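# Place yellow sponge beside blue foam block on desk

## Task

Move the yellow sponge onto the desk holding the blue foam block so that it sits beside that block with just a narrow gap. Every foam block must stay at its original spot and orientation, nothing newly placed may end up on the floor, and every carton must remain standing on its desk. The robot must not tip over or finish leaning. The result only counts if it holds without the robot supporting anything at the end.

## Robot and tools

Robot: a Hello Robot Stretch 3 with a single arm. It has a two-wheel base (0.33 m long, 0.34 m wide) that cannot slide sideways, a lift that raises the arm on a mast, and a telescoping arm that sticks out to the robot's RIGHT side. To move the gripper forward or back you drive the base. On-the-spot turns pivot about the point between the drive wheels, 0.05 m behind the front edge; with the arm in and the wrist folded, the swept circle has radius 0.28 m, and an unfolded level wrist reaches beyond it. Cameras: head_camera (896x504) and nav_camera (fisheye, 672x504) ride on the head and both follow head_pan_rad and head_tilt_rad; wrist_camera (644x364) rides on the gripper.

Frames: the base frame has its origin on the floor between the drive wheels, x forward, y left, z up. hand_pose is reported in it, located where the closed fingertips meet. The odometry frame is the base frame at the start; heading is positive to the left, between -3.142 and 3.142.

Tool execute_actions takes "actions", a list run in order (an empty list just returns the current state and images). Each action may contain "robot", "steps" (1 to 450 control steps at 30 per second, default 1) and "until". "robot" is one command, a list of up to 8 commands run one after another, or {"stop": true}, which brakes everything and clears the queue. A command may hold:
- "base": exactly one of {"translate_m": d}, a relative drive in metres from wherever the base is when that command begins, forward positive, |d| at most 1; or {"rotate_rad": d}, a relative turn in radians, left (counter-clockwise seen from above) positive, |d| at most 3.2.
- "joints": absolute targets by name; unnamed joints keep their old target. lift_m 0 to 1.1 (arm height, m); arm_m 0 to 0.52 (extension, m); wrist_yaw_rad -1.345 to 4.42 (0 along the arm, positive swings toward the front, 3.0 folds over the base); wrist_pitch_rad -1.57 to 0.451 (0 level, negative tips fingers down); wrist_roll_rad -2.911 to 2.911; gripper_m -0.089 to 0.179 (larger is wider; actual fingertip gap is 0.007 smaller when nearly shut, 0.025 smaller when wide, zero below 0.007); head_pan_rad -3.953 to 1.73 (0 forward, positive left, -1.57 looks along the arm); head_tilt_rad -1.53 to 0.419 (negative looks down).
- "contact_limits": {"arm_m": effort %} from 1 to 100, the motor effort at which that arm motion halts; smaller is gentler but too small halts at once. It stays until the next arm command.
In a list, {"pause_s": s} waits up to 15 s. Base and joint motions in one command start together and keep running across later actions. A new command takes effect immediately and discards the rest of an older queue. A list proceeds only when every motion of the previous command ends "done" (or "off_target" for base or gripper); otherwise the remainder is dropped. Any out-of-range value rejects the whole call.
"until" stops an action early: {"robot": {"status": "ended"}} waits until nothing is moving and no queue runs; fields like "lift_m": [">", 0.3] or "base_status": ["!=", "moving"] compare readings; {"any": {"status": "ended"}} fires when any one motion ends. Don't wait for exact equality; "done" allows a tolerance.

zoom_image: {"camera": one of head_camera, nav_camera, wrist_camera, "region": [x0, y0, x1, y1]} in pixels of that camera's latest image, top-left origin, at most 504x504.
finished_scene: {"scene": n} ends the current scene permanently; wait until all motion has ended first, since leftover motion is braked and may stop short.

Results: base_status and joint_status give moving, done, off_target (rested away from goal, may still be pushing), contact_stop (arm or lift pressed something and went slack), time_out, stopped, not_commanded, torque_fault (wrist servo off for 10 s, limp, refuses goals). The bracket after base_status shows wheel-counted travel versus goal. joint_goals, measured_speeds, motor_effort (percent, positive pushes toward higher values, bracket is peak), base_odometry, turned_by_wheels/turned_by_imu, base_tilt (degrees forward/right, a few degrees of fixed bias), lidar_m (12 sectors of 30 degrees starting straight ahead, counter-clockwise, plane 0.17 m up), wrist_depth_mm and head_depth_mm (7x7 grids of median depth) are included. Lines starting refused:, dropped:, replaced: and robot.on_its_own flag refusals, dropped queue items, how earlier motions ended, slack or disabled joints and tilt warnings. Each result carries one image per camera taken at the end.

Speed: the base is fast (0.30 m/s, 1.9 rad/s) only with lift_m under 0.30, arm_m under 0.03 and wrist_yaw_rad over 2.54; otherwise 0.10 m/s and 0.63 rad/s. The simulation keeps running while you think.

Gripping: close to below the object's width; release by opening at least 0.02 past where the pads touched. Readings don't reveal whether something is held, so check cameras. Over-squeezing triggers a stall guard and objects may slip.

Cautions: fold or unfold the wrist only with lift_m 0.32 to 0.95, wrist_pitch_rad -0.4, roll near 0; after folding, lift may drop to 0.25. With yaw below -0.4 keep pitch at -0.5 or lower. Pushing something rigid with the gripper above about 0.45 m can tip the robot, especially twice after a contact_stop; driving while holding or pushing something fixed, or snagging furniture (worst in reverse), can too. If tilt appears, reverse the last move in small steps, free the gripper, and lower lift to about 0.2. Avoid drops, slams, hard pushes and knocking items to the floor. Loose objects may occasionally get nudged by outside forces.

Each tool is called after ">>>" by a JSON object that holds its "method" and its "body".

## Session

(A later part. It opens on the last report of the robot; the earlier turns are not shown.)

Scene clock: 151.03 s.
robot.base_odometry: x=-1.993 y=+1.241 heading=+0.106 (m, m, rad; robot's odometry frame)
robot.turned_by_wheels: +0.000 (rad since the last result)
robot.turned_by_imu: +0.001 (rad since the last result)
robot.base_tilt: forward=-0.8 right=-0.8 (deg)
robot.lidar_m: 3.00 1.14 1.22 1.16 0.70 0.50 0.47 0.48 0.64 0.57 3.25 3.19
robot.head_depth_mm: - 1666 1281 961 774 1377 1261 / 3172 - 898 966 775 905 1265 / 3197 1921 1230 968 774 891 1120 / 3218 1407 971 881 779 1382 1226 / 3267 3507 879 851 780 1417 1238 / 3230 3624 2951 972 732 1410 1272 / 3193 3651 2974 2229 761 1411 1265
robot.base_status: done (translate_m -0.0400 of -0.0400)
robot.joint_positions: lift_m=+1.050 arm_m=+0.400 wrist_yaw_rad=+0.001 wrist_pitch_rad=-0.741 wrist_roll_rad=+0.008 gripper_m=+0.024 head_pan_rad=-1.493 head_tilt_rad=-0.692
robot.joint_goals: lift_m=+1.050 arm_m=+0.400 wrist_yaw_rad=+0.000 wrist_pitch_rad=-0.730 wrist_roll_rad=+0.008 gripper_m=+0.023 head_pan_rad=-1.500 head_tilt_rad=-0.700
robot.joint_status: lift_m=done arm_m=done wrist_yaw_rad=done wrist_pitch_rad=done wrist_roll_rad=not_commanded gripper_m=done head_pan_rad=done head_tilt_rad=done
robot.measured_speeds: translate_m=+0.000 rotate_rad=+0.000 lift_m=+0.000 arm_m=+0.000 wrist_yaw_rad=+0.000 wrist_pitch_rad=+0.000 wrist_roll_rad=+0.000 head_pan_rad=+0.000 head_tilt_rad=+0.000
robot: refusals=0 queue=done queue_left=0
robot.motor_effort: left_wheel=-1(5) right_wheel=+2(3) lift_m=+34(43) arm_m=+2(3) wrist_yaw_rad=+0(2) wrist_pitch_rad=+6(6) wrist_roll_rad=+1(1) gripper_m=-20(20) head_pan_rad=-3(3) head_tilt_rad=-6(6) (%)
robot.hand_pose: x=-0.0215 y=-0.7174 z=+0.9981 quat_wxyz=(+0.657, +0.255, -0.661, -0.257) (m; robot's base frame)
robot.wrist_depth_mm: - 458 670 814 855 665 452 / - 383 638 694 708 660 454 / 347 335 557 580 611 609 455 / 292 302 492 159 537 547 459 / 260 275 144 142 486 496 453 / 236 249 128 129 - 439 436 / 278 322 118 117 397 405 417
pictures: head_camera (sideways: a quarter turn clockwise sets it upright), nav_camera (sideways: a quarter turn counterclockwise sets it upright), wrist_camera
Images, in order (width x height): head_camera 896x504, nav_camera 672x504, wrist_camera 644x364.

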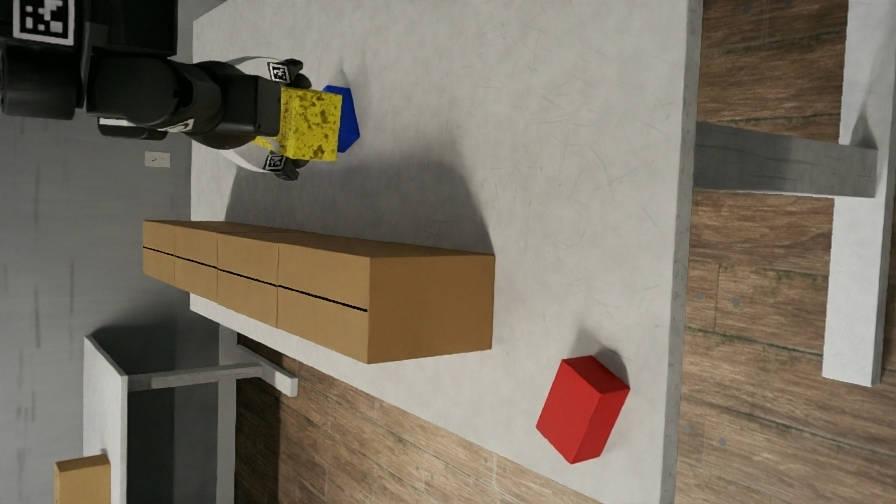

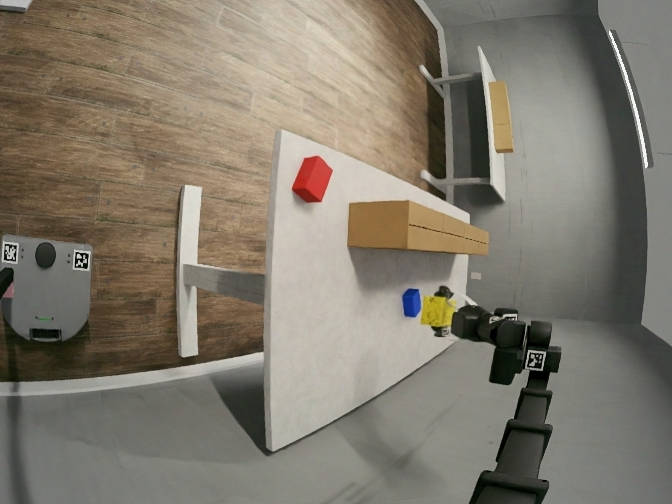

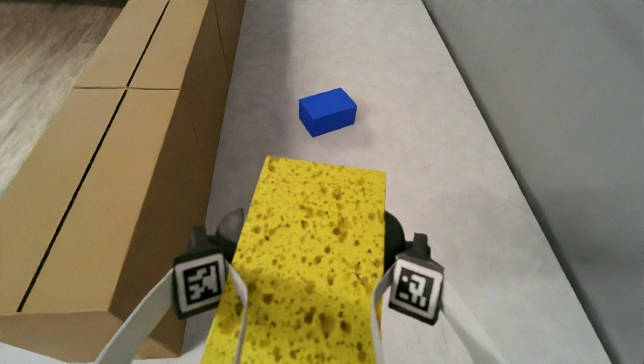

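>>> {"method": "execute_actions", "body": {"actions": [{"robot":[{"joints":{"arm_m":0.52}},{"joints":{"lift_m":0.98}}],"steps":450,"until":{"robot":{"status":"ended"}}}]}}

Scene clock: 155.07 s.
robot.base_odometry: x=-1.993 y=+1.241 heading=+0.106 (m, m, rad; robot's odometry frame)
robot.turned_by_wheels: +0.000 (rad since the last result)
robot.turned_by_imu: +0.001 (rad since the last result)
robot.base_tilt: forward=-0.9 right=-0.7 (deg)
robot.lidar_m: 2.99 1.15 1.22 1.16 0.71 0.50 0.47 0.48 0.64 0.57 3.25 3.18
robot.head_depth_mm: 2501 1667 1276 966 774 1375 1264 / 3139 - 1119 965 775 904 1265 / 3221 1917 1227 966 778 892 1119 / 3246 1409 971 880 780 1379 1234 / 3289 3543 882 851 780 1412 1237 / 3236 3592 2939 974 733 1412 1272 / 3181 3656 2949 2233 762 1413 1274
robot.base_status: done (translate_m -0.0400 of -0.0400)
robot.joint_positions: lift_m=+0.980 arm_m=+0.520 wrist_yaw_rad=+0.001 wrist_pitch_rad=-0.741 wrist_roll_rad=+0.008 gripper_m=+0.024 head_pan_rad=-1.493 head_tilt_rad=-0.692
robot.joint_goals: lift_m=+0.980 arm_m=+0.520 wrist_yaw_rad=+0.000 wrist_pitch_rad=-0.730 wrist_roll_rad=+0.008 gripper_m=+0.023 head_pan_rad=-1.500 head_tilt_rad=-0.700
robot.joint_status: lift_m=done arm_m=done wrist_yaw_rad=done wrist_pitch_rad=done wrist_roll_rad=not_commanded gripper_m=done head_pan_rad=done head_tilt_rad=done
robot.measured_speeds: translate_m=+0.000 rotate_rad=+0.000 lift_m=+0.000 arm_m=+0.000 wrist_yaw_rad=+0.000 wrist_pitch_rad=+0.000 wrist_roll_rad=+0.000 head_pan_rad=+0.000 head_tilt_rad=+0.000
robot: refusals=0 queue=done queue_left=0
robot.motor_effort: left_wheel=-1(1) right_wheel=+2(1) lift_m=+33(34) arm_m=+3(3) wrist_yaw_rad=+0(1) wrist_pitch_rad=+6(6) wrist_roll_rad=+0(0) gripper_m=-19(19) head_pan_rad=-3(3) head_tilt_rad=-5(5) (%)
robot.hand_pose: x=-0.0215 y=-0.8374 z=+0.9281 quat_wxyz=(+0.657, +0.255, -0.661, -0.257) (m; robot's base frame)
robot.wrist_depth_mm: 326 333 627 702 714 657 451 / 268 294 550 584 596 606 448 / 234 293 485 462 519 536 448 / 212 290 424 158 449 460 450 / 195 287 144 142 406 409 416 / 198 265 128 129 - 369 386 / 197 307 119 118 330 336 341
pictures: head_camera (sideways: a quarter turn clockwise sets it upright), nav_camera (sideways: a quarter turn counterclockwise sets it upright), wrist_camera
Images, in order (width x height): head_camera 896x504, nav_camera 672x504, wrist_camera 644x364.

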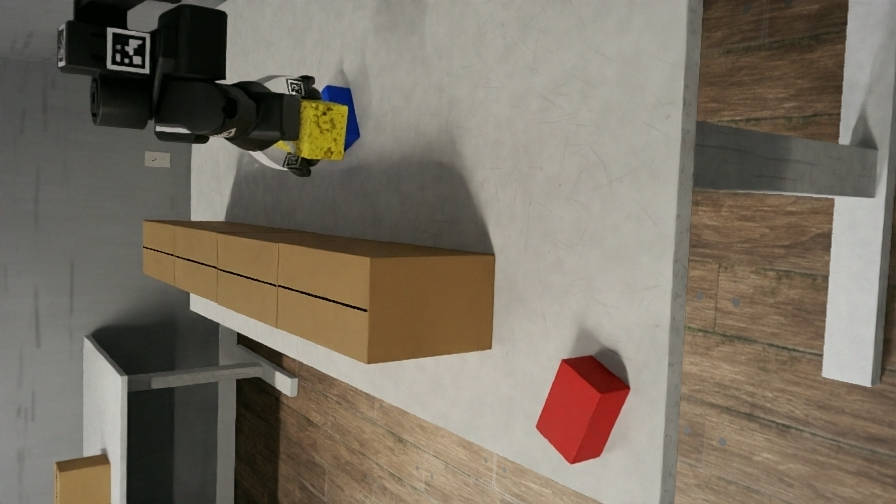

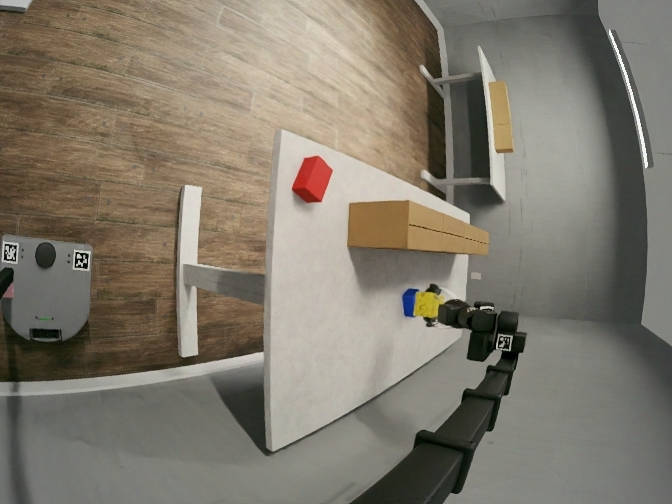

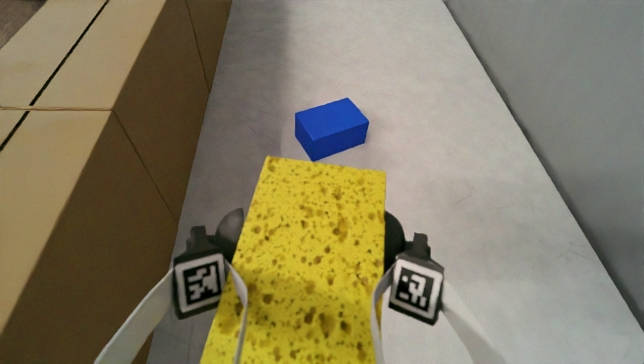

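>>> {"method": "execute_actions", "body": {"actions": [{"robot":[{"joints":{"lift_m":0.88}}],"steps":300,"until":{"robot":{"status":"ended"}}}]}}

Scene clock: 157.00 s.
robot.base_odometry: x=-1.993 y=+1.241 heading=+0.106 (m, m, rad; robot's odometry frame)
robot.turned_by_wheels: +0.000 (rad since the last result)
robot.turned_by_imu: +0.000 (rad since the last result)
robot.base_tilt: forward=-0.9 right=-0.8 (deg)
robot.lidar_m: 2.98 1.15 1.22 1.16 0.71 0.50 0.47 0.48 0.64 0.57 3.26 3.18
robot.head_depth_mm: 2483 2406 1166 965 775 1376 1262 / 3219 3435 - 932 775 908 1258 / 3200 1895 1321 967 775 891 1117 / 3240 1405 972 880 779 1381 1229 / 3326 3527 883 851 779 1411 1231 / 3212 3602 2975 975 734 1412 1267 / 3204 3657 2988 2227 763 1413 1274
robot.base_status: done (translate_m -0.0400 of -0.0400)
robot.joint_positions: lift_m=+0.880 arm_m=+0.520 wrist_yaw_rad=+0.001 wrist_pitch_rad=-0.741 wrist_roll_rad=+0.008 gripper_m=+0.024 head_pan_rad=-1.493 head_tilt_rad=-0.692
robot.joint_goals: lift_m=+0.880 arm_m=+0.520 wrist_yaw_rad=+0.000 wrist_pitch_rad=-0.730 wrist_roll_rad=+0.008 gripper_m=+0.023 head_pan_rad=-1.500 head_tilt_rad=-0.700
robot.joint_status: lift_m=done arm_m=done wrist_yaw_rad=done wrist_pitch_rad=done wrist_roll_rad=not_commanded gripper_m=done head_pan_rad=done head_tilt_rad=done
robot.measured_speeds: translate_m=+0.000 rotate_rad=+0.000 lift_m=+0.000 arm_m=+0.000 wrist_yaw_rad=+0.000 wrist_pitch_rad=+0.000 wrist_roll_rad=+0.000 head_pan_rad=+0.000 head_tilt_rad=+0.000
robot: refusals=0 queue=done queue_left=0
robot.motor_effort: left_wheel=-1(0) right_wheel=+1(2) lift_m=+34(34) arm_m=+2(2) wrist_yaw_rad=-1(1) wrist_pitch_rad=+6(6) wrist_roll_rad=+0(1) gripper_m=-20(19) head_pan_rad=-3(3) head_tilt_rad=-6(5) (%)
robot.hand_pose: x=-0.0215 y=-0.8374 z=+0.8281 quat_wxyz=(+0.657, +0.255, -0.661, -0.257) (m; robot's base frame)
robot.wrist_depth_mm: 200 293 482 499 513 546 449 / 198 293 410 382 433 444 443 / 199 291 355 367 374 385 397 / 199 290 311 159 324 334 343 / 198 266 144 142 292 297 301 / 198 247 128 129 - 267 273 / 197 228 119 118 238 243 248
pictures: head_camera (sideways: a quarter turn clockwise sets it upright), nav_camera (sideways: a quarter turn counterclockwise sets it upright), wrist_camera
Images, in order (width x height): head_camera 896x504, nav_camera 672x504, wrist_camera 644x364.

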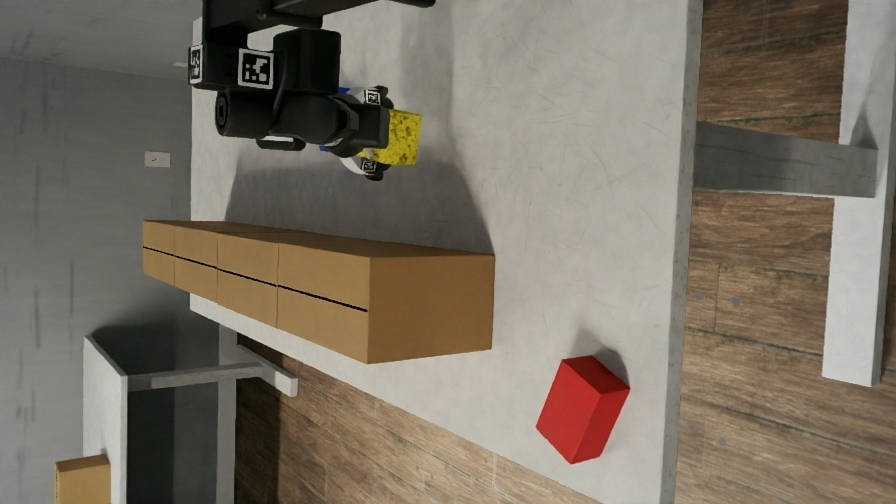

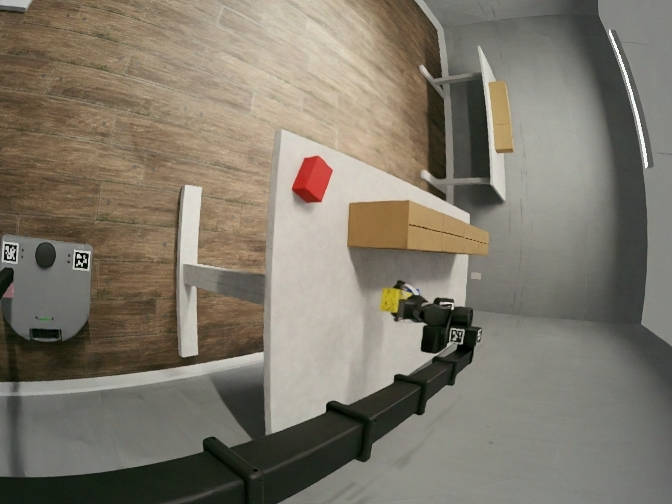

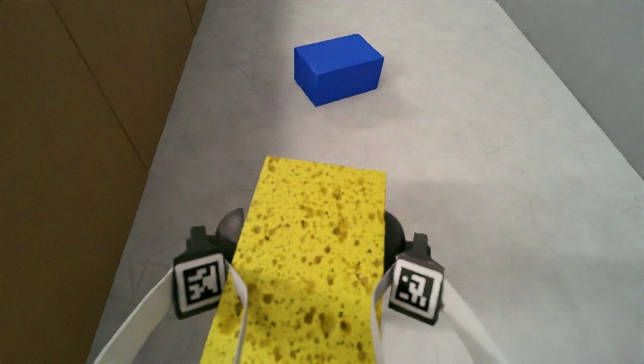

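>>> {"method": "execute_actions", "body": {"actions": [{"robot":[{"joints":{"lift_m":0.74}}],"steps":300,"until":{"robot":{"status":"ended"}}}]}}

Scene clock: 160.43 s.
robot.base_odometry: x=-1.993 y=+1.241 heading=+0.106 (m, m, rad; robot's odometry frame)
robot.turned_by_wheels: +0.000 (rad since the last result)
robot.turned_by_imu: +0.001 (rad since the last result)
robot.base_tilt: forward=-0.9 right=-0.8 (deg)
robot.lidar_m: 3.00 1.15 1.22 1.16 0.71 0.49 0.47 0.48 0.64 0.57 3.26 3.20
robot.head_depth_mm: 2493 2020 1405 933 774 1374 1260 / 3193 3399 1419 909 776 907 1264 / 3219 1910 1285 939 778 891 1118 / 3271 1406 974 882 780 1381 1233 / 3286 3491 885 853 780 1416 1230 / 3220 3596 2971 976 736 1416 1271 / 3178 3736 2969 2218 762 1419 1268
robot.base_status: done (translate_m -0.0400 of -0.0400)
robot.joint_positions: lift_m=+0.785 arm_m=+0.520 wrist_yaw_rad=+0.000 wrist_pitch_rad=-0.700 wrist_roll_rad=+0.011 gripper_m=+0.024 head_pan_rad=-1.493 head_tilt_rad=-0.692
robot.joint_goals: lift_m=+0.785 arm_m=+0.520 wrist_yaw_rad=+0.000 wrist_pitch_rad=-0.730 wrist_roll_rad=+0.011 gripper_m=+0.023 head_pan_rad=-1.500 head_tilt_rad=-0.700
robot.joint_status: lift_m=contact_stop arm_m=done wrist_yaw_rad=done wrist_pitch_rad=done wrist_roll_rad=not_commanded gripper_m=done head_pan_rad=done head_tilt_rad=done
robot.measured_speeds: translate_m=+0.000 rotate_rad=+0.000 lift_m=-0.007 arm_m=+0.000 wrist_yaw_rad=+0.000 wrist_pitch_rad=+0.264 wrist_roll_rad=+0.024 head_pan_rad=+0.000 head_tilt_rad=+0.000
robot: refusals=0 queue=dropped queue_left=0
robot.on_its_own: lift_m is slack since a contact_stop, until your next command for it (your +0.740 is given up)
robot.motor_effort: left_wheel=-1(2) right_wheel=+4(3) lift_m=+37(33) arm_m=+2(2) wrist_yaw_rad=+0(1) wrist_pitch_rad=-24(24) wrist_roll_rad=-1(2) gripper_m=-19(20) head_pan_rad=-3(3) head_tilt_rad=-5(5) (%)
robot.hand_pose: x=-0.0215 y=-0.8450 z=+0.7403 quat_wxyz=(+0.661, +0.242, -0.667, -0.244) (m; robot's base frame)
robot.wrist_depth_mm: 201 296 352 323 360 390 414 / 199 270 287 297 308 315 323 / 200 239 247 249 257 268 274 / 195 210 212 160 223 229 234 / 183 185 145 142 198 199 205 / 165 168 126 127 172 179 181 / 150 152 114 114 158 162 164
pictures: head_camera (sideways: a quarter turn clockwise sets it upright), nav_camera (sideways: a quarter turn counterclockwise sets it upright), wrist_camera
Images, in order (width x height): head_camera 896x504, nav_camera 672x504, wrist_camera 644x364.

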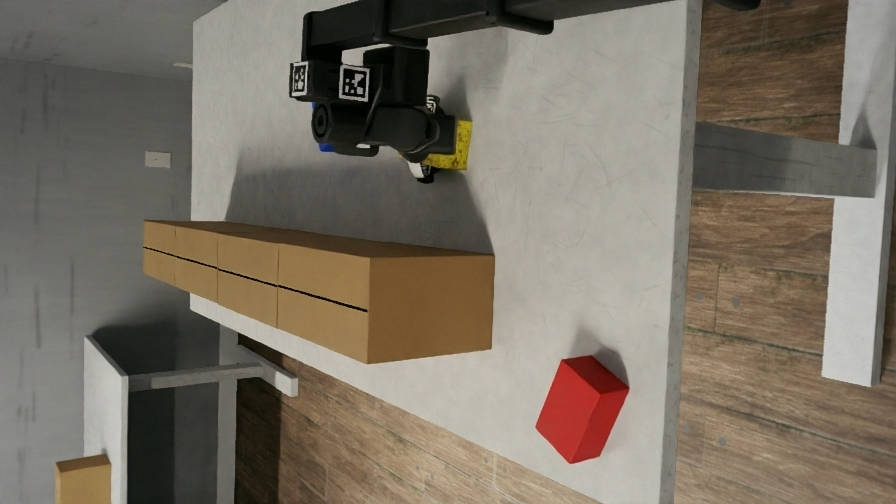

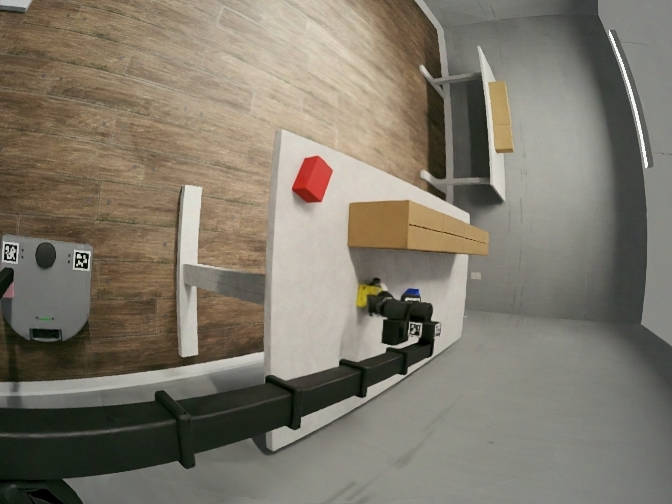

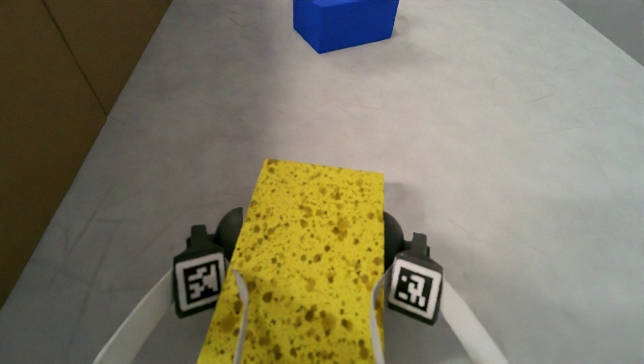

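>>> {"method": "execute_actions", "body": {"actions": [{"robot":[{"joints":{"gripper_m":0.12,"lift_m":0.79}},{"joints":{"lift_m":0.86}},{"joints":{"arm_m":0.36}},{"joints":{"gripper_m":0.0,"wrist_pitch_rad":-0.15}},{"joints":{"lift_m":0.685}},{"joints":{"arm_m":0.52},"contact_limits":{"arm_m":30}}],"steps":450,"until":{"robot":{"status":"ended"}}}]}}

Scene clock: 172.30 s.
robot.base_odometry: x=-1.993 y=+1.241 heading=+0.106 (m, m, rad; robot's odometry frame)
robot.turned_by_wheels: +0.000 (rad since the last result)
robot.turned_by_imu: +0.003 (rad since the last result)
robot.base_tilt: forward=-0.8 right=-0.7 (deg)
robot.lidar_m: 3.00 1.14 1.23 1.16 0.71 0.50 0.47 0.48 0.64 0.57 3.27 3.18
robot.head_depth_mm: 2524 2012 1277 997 - 1374 1261 / 3204 1891 1180 - 776 908 1259 / 3223 1901 1285 965 776 890 1120 / 3247 1404 971 876 778 1379 1235 / 3243 3523 879 852 778 1413 1238 / 3230 3646 2981 976 732 1414 1268 / 3203 3644 2976 2222 762 1415 1272
robot.base_status: done (translate_m -0.0400 of -0.0400)
robot.joint_positions: lift_m=+0.685 arm_m=+0.520 wrist_yaw_rad=+0.000 wrist_pitch_rad=-0.170 wrist_roll_rad=+0.011 gripper_m=+0.000 head_pan_rad=-1.493 head_tilt_rad=-0.692
robot.joint_goals: lift_m=+0.685 arm_m=+0.520 wrist_yaw_rad=+0.000 wrist_pitch_rad=-0.150 wrist_roll_rad=+0.011 gripper_m=+0.000 head_pan_rad=-1.500 head_tilt_rad=-0.700
robot.joint_status: lift_m=done arm_m=done wrist_yaw_rad=done wrist_pitch_rad=done wrist_roll_rad=not_commanded gripper_m=done head_pan_rad=done head_tilt_rad=done
robot.measured_speeds: translate_m=+0.000 rotate_rad=+0.000 lift_m=+0.000 arm_m=+0.000 wrist_yaw_rad=+0.000 wrist_pitch_rad=+0.000 wrist_roll_rad=+0.000 head_pan_rad=+0.000 head_tilt_rad=+0.000
robot: refusals=0 queue=done queue_left=0
robot.motor_effort: left_wheel=+0(1) right_wheel=+1(3) lift_m=+33(45) arm_m=+2(6) wrist_yaw_rad=+0(1) wrist_pitch_rad=+11(18) wrist_roll_rad=-1(1) gripper_m=-3(81) head_pan_rad=-3(3) head_tilt_rad=-5(5) (%)
robot.contact_limits: arm_m 30 (drawing in: default 18, maximum 29; extending or still: default 23, maximum 38)
robot.hand_pose: x=-0.0214 y=-0.9131 z=+0.7568 quat_wxyz=(+0.701, +0.060, -0.708, -0.060) (m; robot's base frame)
robot.wrist_depth_mm: 199 299 - - - 638 446 / 198 301 738 - - 635 447 / 200 301 527 632 682 589 445 / 199 288 337 228 369 394 410 / 200 234 233 181 257 264 272 / 179 182 193 - 197 199 204 / 146 149 152 153 158 161 164
pictures: head_camera (sideways: a quarter turn clockwise sets it upright), nav_camera (sideways: a quarter turn counterclockwise sets it upright), wrist_camera
Images, in order (width x height): head_camera 896x504, nav_camera 672x504, wrist_camera 644x364.

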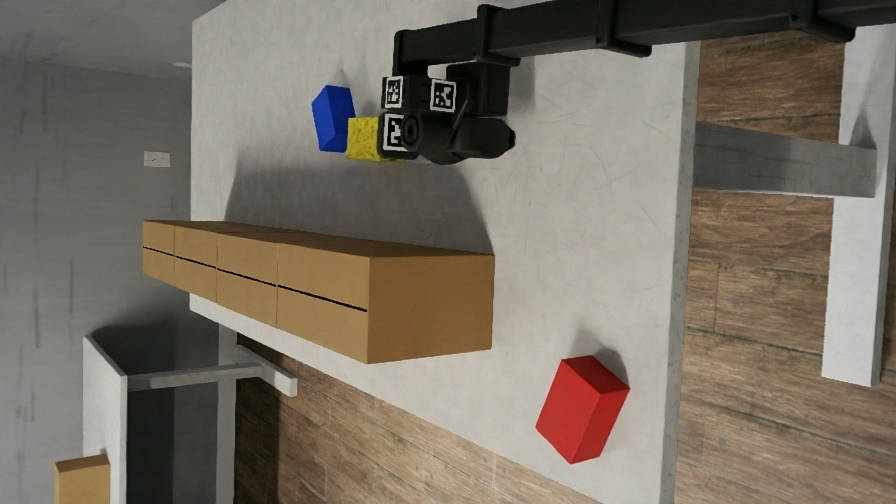

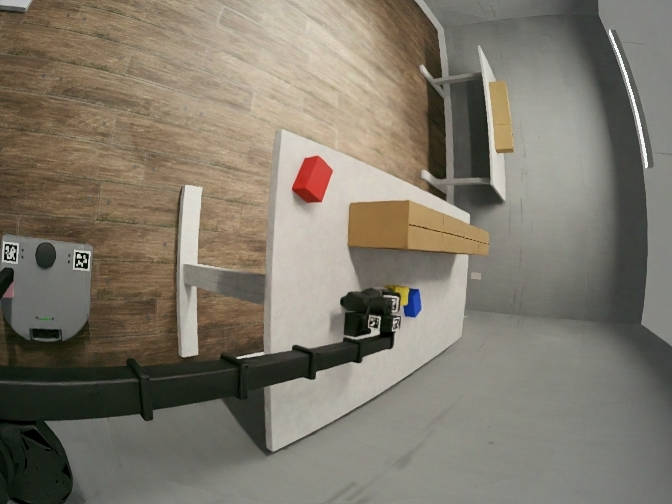

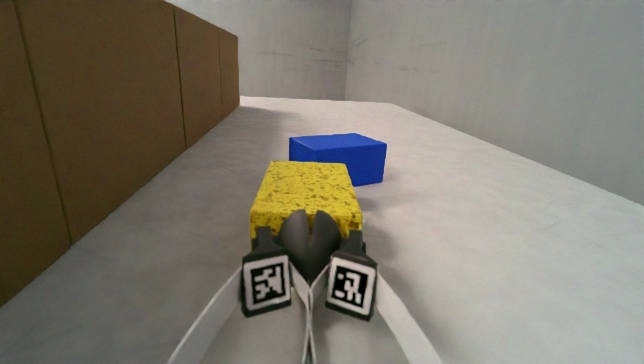

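Close. Retract to check the gap.

>>> {"method": "execute_actions", "body": {"actions": [{"robot":[{"joints":{"arm_m":0.42}},{"joints":{"lift_m":0.95,"wrist_pitch_rad":-0.9}},{"joints":{"arm_m":0.52}}],"steps":450,"until":{"robot":{"status":"ended"}}}]}}

>>> {"method": "zoom_image", "body": {"camera": "wrist_camera", "region": [160, 0, 480, 200]}}

Scene clock: 180.30 s.
robot.base_odometry: x=-1.993 y=+1.241 heading=+0.106 (m, m, rad; robot's odometry frame)
robot.turned_by_wheels: +0.000 (rad since the last result)
robot.turned_by_imu: +0.002 (rad since the last result)
robot.base_tilt: forward=-0.9 right=-0.8 (deg)
robot.lidar_m: 3.01 1.15 1.22 1.16 0.71 0.50 0.47 0.48 0.64 0.57 3.27 3.17
robot.head_depth_mm: 2486 - 1279 965 774 1374 1262 / 3215 - 1172 966 776 908 1263 / 3196 1916 1284 969 777 889 1120 / 3263 1404 969 880 776 1386 1228 / 3266 3525 881 852 780 1411 1234 / 3216 3606 2969 977 732 1418 1267 / 3186 3643 2981 2218 760 1414 1275
robot.base_status: done (translate_m -0.0400 of -0.0400)
robot.joint_positions: lift_m=+0.950 arm_m=+0.520 wrist_yaw_rad=+0.000 wrist_pitch_rad=-0.907 wrist_roll_rad=+0.011 gripper_m=+0.000 head_pan_rad=-1.493 head_tilt_rad=-0.692
robot.joint_goals: lift_m=+0.950 arm_m=+0.520 wrist_yaw_rad=+0.000 wrist_pitch_rad=-0.900 wrist_roll_rad=+0.011 gripper_m=+0.000 head_pan_rad=-1.500 head_tilt_rad=-0.700
robot.joint_status: lift_m=done arm_m=done wrist_yaw_rad=done wrist_pitch_rad=done wrist_roll_rad=not_commanded gripper_m=done head_pan_rad=done head_tilt_rad=done
robot.measured_speeds: translate_m=+0.000 rotate_rad=+0.000 lift_m=+0.000 arm_m=+0.000 wrist_yaw_rad=+0.000 wrist_pitch_rad=+0.000 wrist_roll_rad=+0.000 head_pan_rad=+0.000 head_tilt_rad=+0.000
robot: refusals=0 queue=done queue_left=0
robot.motor_effort: left_wheel=+0(0) right_wheel=+1(0) lift_m=+42(46) arm_m=+2(4) wrist_yaw_rad=+0(0) wrist_pitch_rad=+4(100) wrist_roll_rad=-1(1) gripper_m=-2(3) head_pan_rad=-3(3) head_tilt_rad=-5(5) (%)
robot.hand_pose: x=-0.0215 y=-0.8034 z=+0.8718 quat_wxyz=(+0.632, +0.309, -0.639, -0.312) (m; robot's base frame)
robot.wrist_depth_mm: 191 289 452 407 478 486 452 / 196 286 411 401 423 435 431 / 195 282 370 331 390 394 408 / 195 284 343 345 352 363 371 / 195 282 316 328 327 334 341 / 193 282 295 - 305 306 315 / 192 260 272 276 284 286 291
pictures: head_camera (sideways: a quarter turn clockwise sets it upright), nav_camera (sideways: a quarter turn counterclockwise sets it upright), wrist_camera
Images, in order (width x height): head_camera 896x504, nav_camera 672x504, wrist_camera 644x364.

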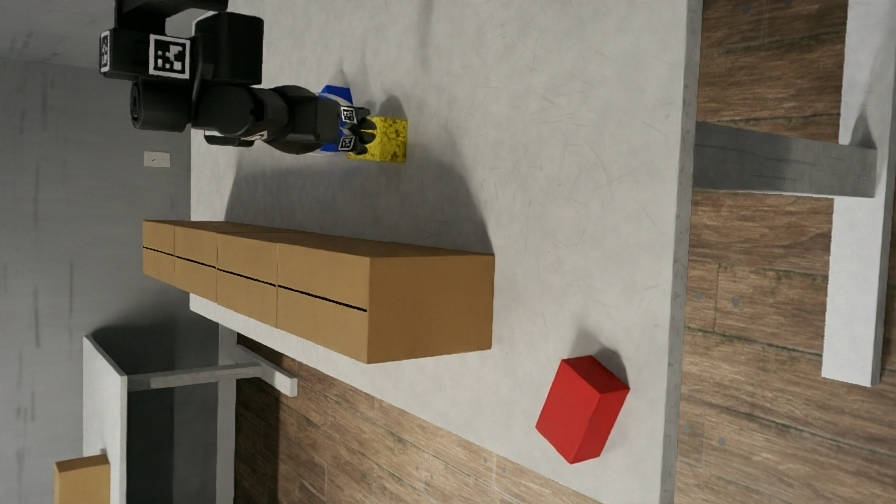

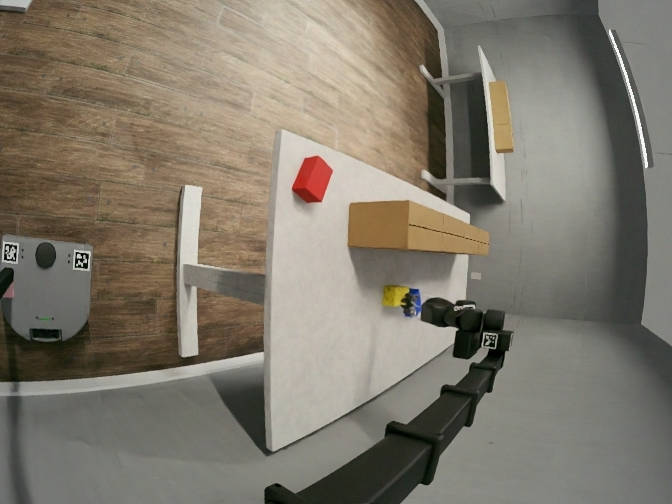

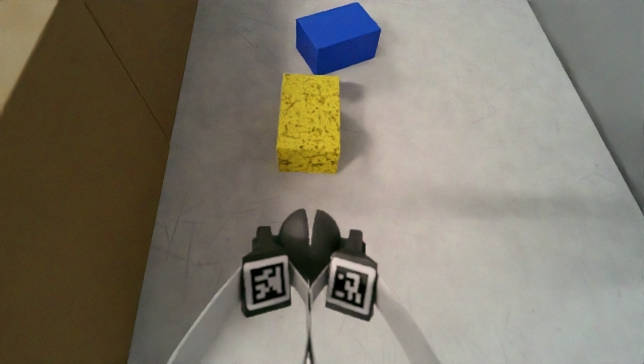

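Region (160, 0, 480, 200) of wrist_camera's 644x364 image, scaled by 1.575; it fills the top 315 rows of this view, and the rest is white.

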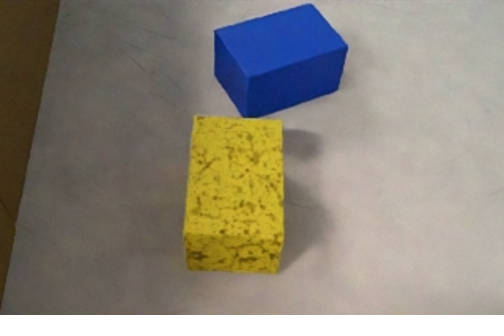

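>>> {"method": "execute_actions", "body": {"actions": [{"robot":[{"joints":{"lift_m":1.05,"wrist_pitch_rad":-0.15}},{"joints":{"arm_m":0.02}},{"base":{"rotate_rad":-0.3}},{"base":{"translate_m":0.15}},{"base":{"rotate_rad":0.3}},{"base":{"translate_m":-0.143}},{"joints":{"arm_m":0.25}},{"joints":{"lift_m":0.685}}],"steps":450,"until":{"robot":{"status":"ended"}}},{"steps":450,"until":{"robot":{"status":"ended"}}}]}}

Scene clock: 202.77 s.
robot.base_odometry: x=-1.988 y=+1.197 heading=+0.106 (m, m, rad; robot's odometry frame)
robot.turned_by_wheels: +0.000 (rad since the last result)
robot.turned_by_imu: +0.005 (rad since the last result)
robot.base_tilt: forward=-0.8 right=-0.8 (deg)
robot.lidar_m: 2.99 1.18 1.23 1.20 0.70 0.49 0.47 0.48 0.63 0.53 3.24 3.17
robot.head_depth_mm: 2499 2021 1282 964 818 - 1263 / 3128 3339 1283 968 821 - 1234 / 3185 3390 1288 966 777 697 1028 / 3219 1400 969 901 778 681 1268 / 3242 3506 880 798 780 683 1266 / 3160 3576 2964 941 780 684 1273 / 3154 3672 2986 2220 782 702 1268
robot.base_status: done (translate_m -0.1430 of -0.1430)
robot.joint_positions: lift_m=+0.685 arm_m=+0.250 wrist_yaw_rad=+0.000 wrist_pitch_rad=-0.170 wrist_roll_rad=+0.011 gripper_m=+0.000 head_pan_rad=-1.493 head_tilt_rad=-0.692
robot.joint_goals: lift_m=+0.685 arm_m=+0.250 wrist_yaw_rad=+0.000 wrist_pitch_rad=-0.150 wrist_roll_rad=+0.011 gripper_m=+0.000 head_pan_rad=-1.500 head_tilt_rad=-0.700
robot.joint_status: lift_m=done arm_m=done wrist_yaw_rad=done wrist_pitch_rad=done wrist_roll_rad=not_commanded gripper_m=done head_pan_rad=done head_tilt_rad=done
robot.measured_speeds: translate_m=+0.000 rotate_rad=+0.000 lift_m=+0.000 arm_m=+0.000 wrist_yaw_rad=+0.000 wrist_pitch_rad=+0.000 wrist_roll_rad=+0.000 head_pan_rad=+0.000 head_tilt_rad=+0.000
robot: refusals=0 queue=done queue_left=0
robot.motor_effort: left_wheel=-1(4) right_wheel=+2(5) lift_m=+33(44) arm_m=+2(4) wrist_yaw_rad=+0(1) wrist_pitch_rad=+11(12) wrist_roll_rad=-1(1) gripper_m=-2(2) head_pan_rad=-3(3) head_tilt_rad=-5(5) (%)
robot.hand_pose: x=-0.0214 y=-0.6431 z=+0.7568 quat_wxyz=(+0.701, +0.060, -0.708, -0.060) (m; robot's base frame)
robot.wrist_depth_mm: 179 262 - - - 666 460 / 180 265 660 - - 655 458 / 181 265 517 536 702 622 449 / 183 268 347 355 375 396 410 / 187 230 244 280 258 267 277 / 182 183 194 - 197 203 205 / 148 151 153 155 159 161 165
pictures: head_camera (sideways: a quarter turn clockwise sets it upright), nav_camera (sideways: a quarter turn counterclockwise sets it upright), wrist_camera
Images, in order (width x height): head_camera 896x504, nav_camera 672x504, wrist_camera 644x364.

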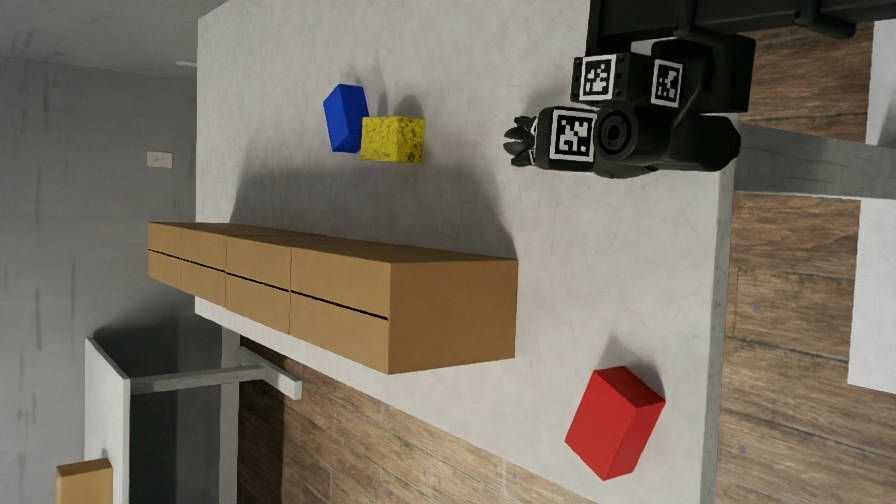

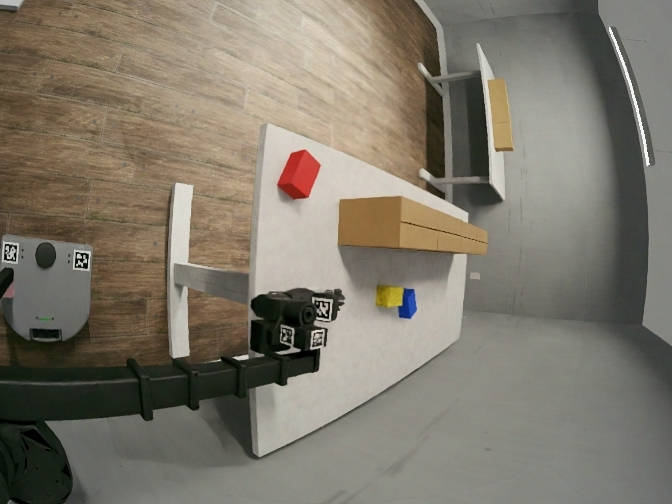

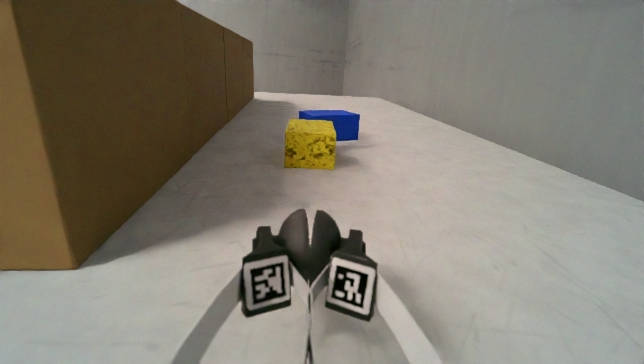

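>>> {"method": "execute_actions", "body": {"actions": [{"robot":[{"joints":{"arm_m":0.502},"contact_limits":{"arm_m":30}},{"joints":{"arm_m":0.42}},{"joints":{"lift_m":0.95,"wrist_pitch_rad":-0.9}},{"joints":{"arm_m":0.48}}],"steps":450,"until":{"robot":{"status":"ended"}}}]}}

>>> {"method": "zoom_image", "body": {"camera": "wrist_camera", "region": [160, 0, 480, 200]}}

Scene clock: 212.30 s.
robot.base_odometry: x=-1.988 y=+1.197 heading=+0.106 (m, m, rad; robot's odometry frame)
robot.turned_by_wheels: +0.000 (rad since the last result)
robot.turned_by_imu: +0.002 (rad since the last result)
robot.base_tilt: forward=-0.9 right=-0.8 (deg)
robot.lidar_m: 3.00 1.18 1.22 1.20 0.70 0.49 0.47 0.48 0.63 0.53 3.22 3.17
robot.head_depth_mm: 2493 - 1246 961 774 662 1259 / 3145 3329 1175 968 776 680 1237 / 3167 3351 1280 965 778 679 1029 / 3205 1401 969 905 777 681 1265 / 3222 3456 881 796 780 682 1270 / 3162 3572 2956 940 781 684 1270 / 3139 3713 2977 2224 782 701 1275
robot.base_status: done (translate_m -0.1430 of -0.1430)
robot.joint_positions: lift_m=+0.950 arm_m=+0.480 wrist_yaw_rad=+0.000 wrist_pitch_rad=-0.907 wrist_roll_rad=+0.011 gripper_m=+0.000 head_pan_rad=-1.493 head_tilt_rad=-0.692
robot.joint_goals: lift_m=+0.950 arm_m=+0.480 wrist_yaw_rad=+0.000 wrist_pitch_rad=-0.900 wrist_roll_rad=+0.011 gripper_m=+0.000 head_pan_rad=-1.500 head_tilt_rad=-0.700
robot.joint_status: lift_m=done arm_m=done wrist_yaw_rad=done wrist_pitch_rad=done wrist_roll_rad=not_commanded gripper_m=done head_pan_rad=done head_tilt_rad=done
robot.measured_speeds: translate_m=+0.000 rotate_rad=+0.000 lift_m=+0.000 arm_m=+0.000 wrist_yaw_rad=+0.000 wrist_pitch_rad=+0.000 wrist_roll_rad=+0.000 head_pan_rad=+0.000 head_tilt_rad=+0.000
robot: refusals=0 queue=done queue_left=0
robot.motor_effort: left_wheel=+0(1) right_wheel=+1(2) lift_m=+43(44) arm_m=+2(4) wrist_yaw_rad=+0(0) wrist_pitch_rad=+4(100) wrist_roll_rad=-1(1) gripper_m=-2(3) head_pan_rad=-3(3) head_tilt_rad=-5(6) (%)
robot.hand_pose: x=-0.0216 y=-0.7634 z=+0.8718 quat_wxyz=(+0.632, +0.308, -0.639, -0.312) (m; robot's base frame)
robot.wrist_depth_mm: 191 289 449 411 472 482 450 / 196 287 407 387 425 432 439 / 196 283 371 336 387 396 407 / 194 282 342 346 353 358 372 / 194 279 317 331 329 330 340 / 194 279 293 - 303 307 313 / 192 264 276 276 282 290 291
pictures: head_camera (sideways: a quarter turn clockwise sets it upright), nav_camera (sideways: a quarter turn counterclockwise sets it upright), wrist_camera
Images, in order (width x height): head_camera 896x504, nav_camera 672x504, wrist_camera 644x364.

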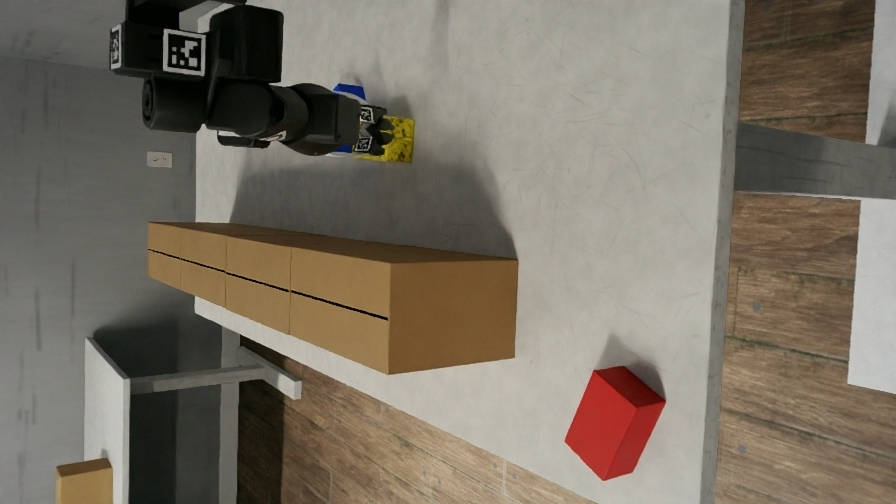

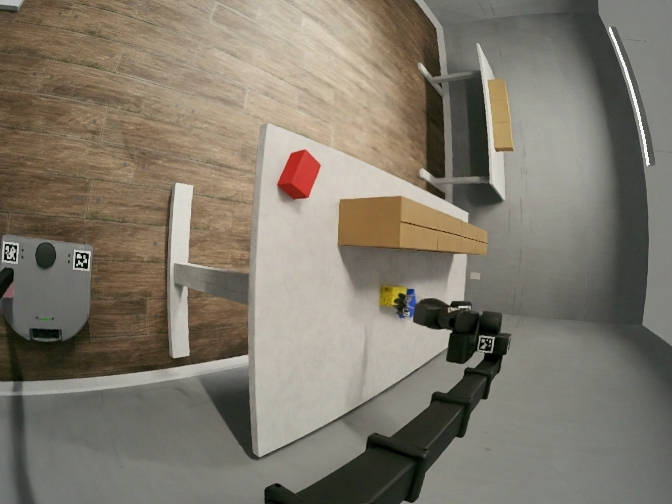

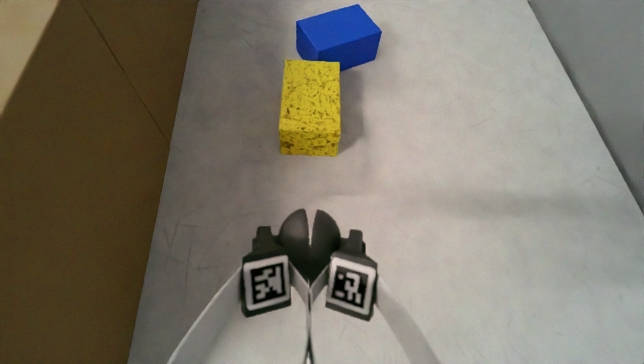

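Region (160, 0, 480, 200) of wrist_camera's 644x364 image, scaled by 1.575; it fills the top 315 rows of this view, and the rest is white.

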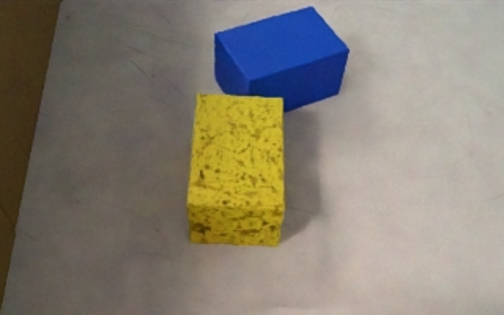

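>>> {"method": "execute_actions", "body": {"actions": [{"robot":[{"joints":{"lift_m":1.05,"wrist_pitch_rad":-0.2}},{"joints":{"arm_m":0.02}}],"steps":450,"until":{"robot":{"status":"ended"}}}]}}

>>> {"method": "zoom_image", "body": {"camera": "head_camera", "region": [280, 50, 480, 200]}}

Scene clock: 218.80 s.
robot.base_odometry: x=-1.988 y=+1.197 heading=+0.106 (m, m, rad; robot's odometry frame)
robot.turned_by_wheels: +0.000 (rad since the last result)
robot.turned_by_imu: +0.001 (rad since the last result)
robot.base_tilt: forward=-0.8 right=-0.7 (deg)
robot.lidar_m: 3.00 1.17 1.22 1.20 0.70 0.49 0.47 0.48 0.63 0.53 3.24 3.17
robot.head_depth_mm: 2494 2430 - - - - 1263 / 3164 3391 - - - 856 1239 / 3181 3347 1284 967 778 680 1026 / 3190 1404 969 901 779 682 1267 / 3234 3465 881 797 779 682 1270 / 3131 3561 2940 942 780 684 1266 / 3191 3598 2979 2219 783 702 1271
robot.base_status: done (translate_m -0.1430 of -0.1430)
robot.joint_positions: lift_m=+1.050 arm_m=+0.020 wrist_yaw_rad=+0.000 wrist_pitch_rad=-0.220 wrist_roll_rad=+0.011 gripper_m=+0.000 head_pan_rad=-1.493 head_tilt_rad=-0.692
robot.joint_goals: lift_m=+1.050 arm_m=+0.020 wrist_yaw_rad=+0.000 wrist_pitch_rad=-0.200 wrist_roll_rad=+0.011 gripper_m=+0.000 head_pan_rad=-1.500 head_tilt_rad=-0.700
robot.joint_status: lift_m=done arm_m=done wrist_yaw_rad=done wrist_pitch_rad=done wrist_roll_rad=not_commanded gripper_m=done head_pan_rad=done head_tilt_rad=done
robot.measured_speeds: translate_m=+0.000 rotate_rad=+0.000 lift_m=+0.000 arm_m=+0.000 wrist_yaw_rad=+0.000 wrist_pitch_rad=+0.000 wrist_roll_rad=+0.000 head_pan_rad=+0.000 head_tilt_rad=+0.000
robot: refusals=0 queue=done queue_left=0
robot.motor_effort: left_wheel=+0(0) right_wheel=+1(1) lift_m=+43(41) arm_m=-3(5) wrist_yaw_rad=-1(1) wrist_pitch_rad=+11(11) wrist_roll_rad=-1(1) gripper_m=-2(2) head_pan_rad=-3(3) head_tilt_rad=-5(5) (%)
robot.hand_pose: x=-0.0214 y=-0.4102 z=+1.1092 quat_wxyz=(+0.699, +0.077, -0.706, -0.078) (m; robot's base frame)
robot.wrist_depth_mm: - - - - - 685 474 / - - - - - 679 468 / - - - - - 678 470 / - - 793 - - 662 466 / - - 607 960 893 652 467 / - 488 490 - 720 653 459 / - 520 544 580 587 586 462
pictures: head_camera (sideways: a quarter turn clockwise sets it upright), nav_camera (sideways: a quarter turn counterclockwise sets it upright), wrist_camera
Images, in order (width x height): head_camera 896x504, nav_camera 672x504, wrist_camera 644x364.

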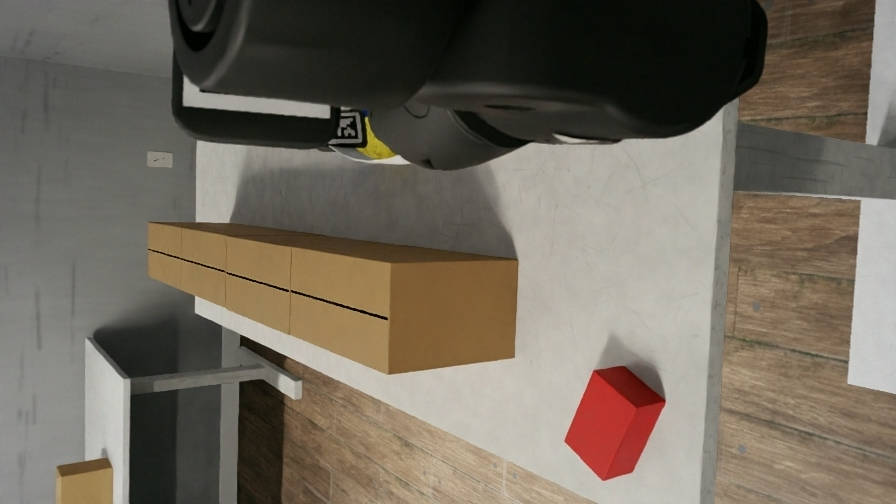

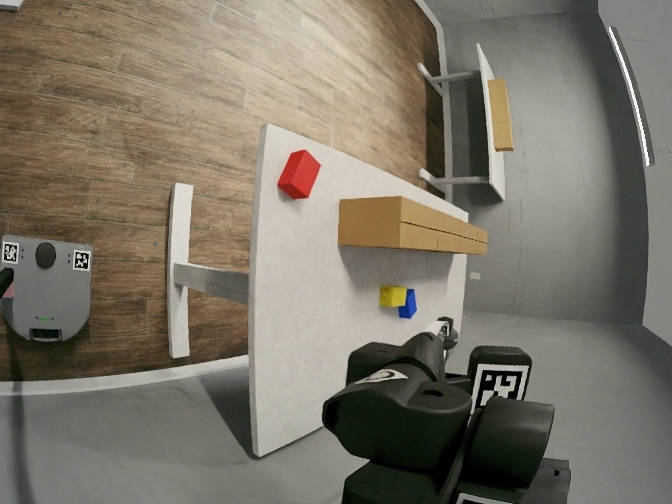

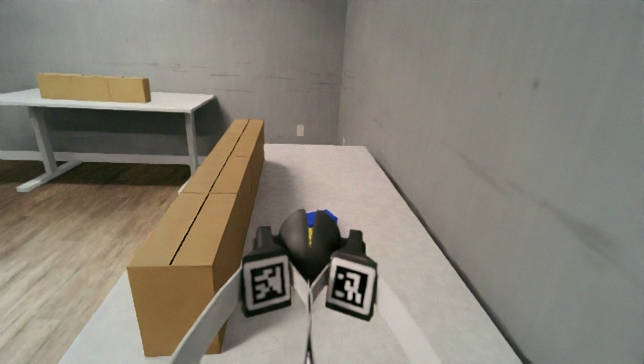

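Region (280, 50, 480, 200) of head_camera's 896x504 image, scaled by 2.520, with more detail than that image has; it fills the top 378 rows of this view, and the rest is white.

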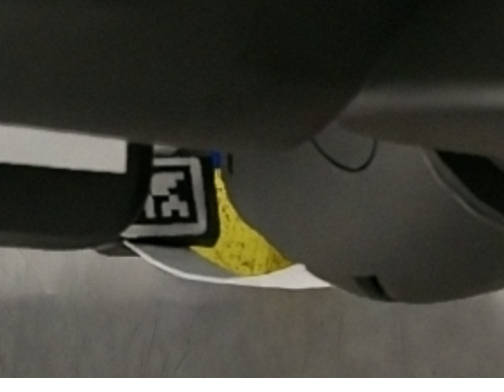

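>>> {"method": "finished_scene", "body": {"scene": 2}}

The scene is finished: the task was done.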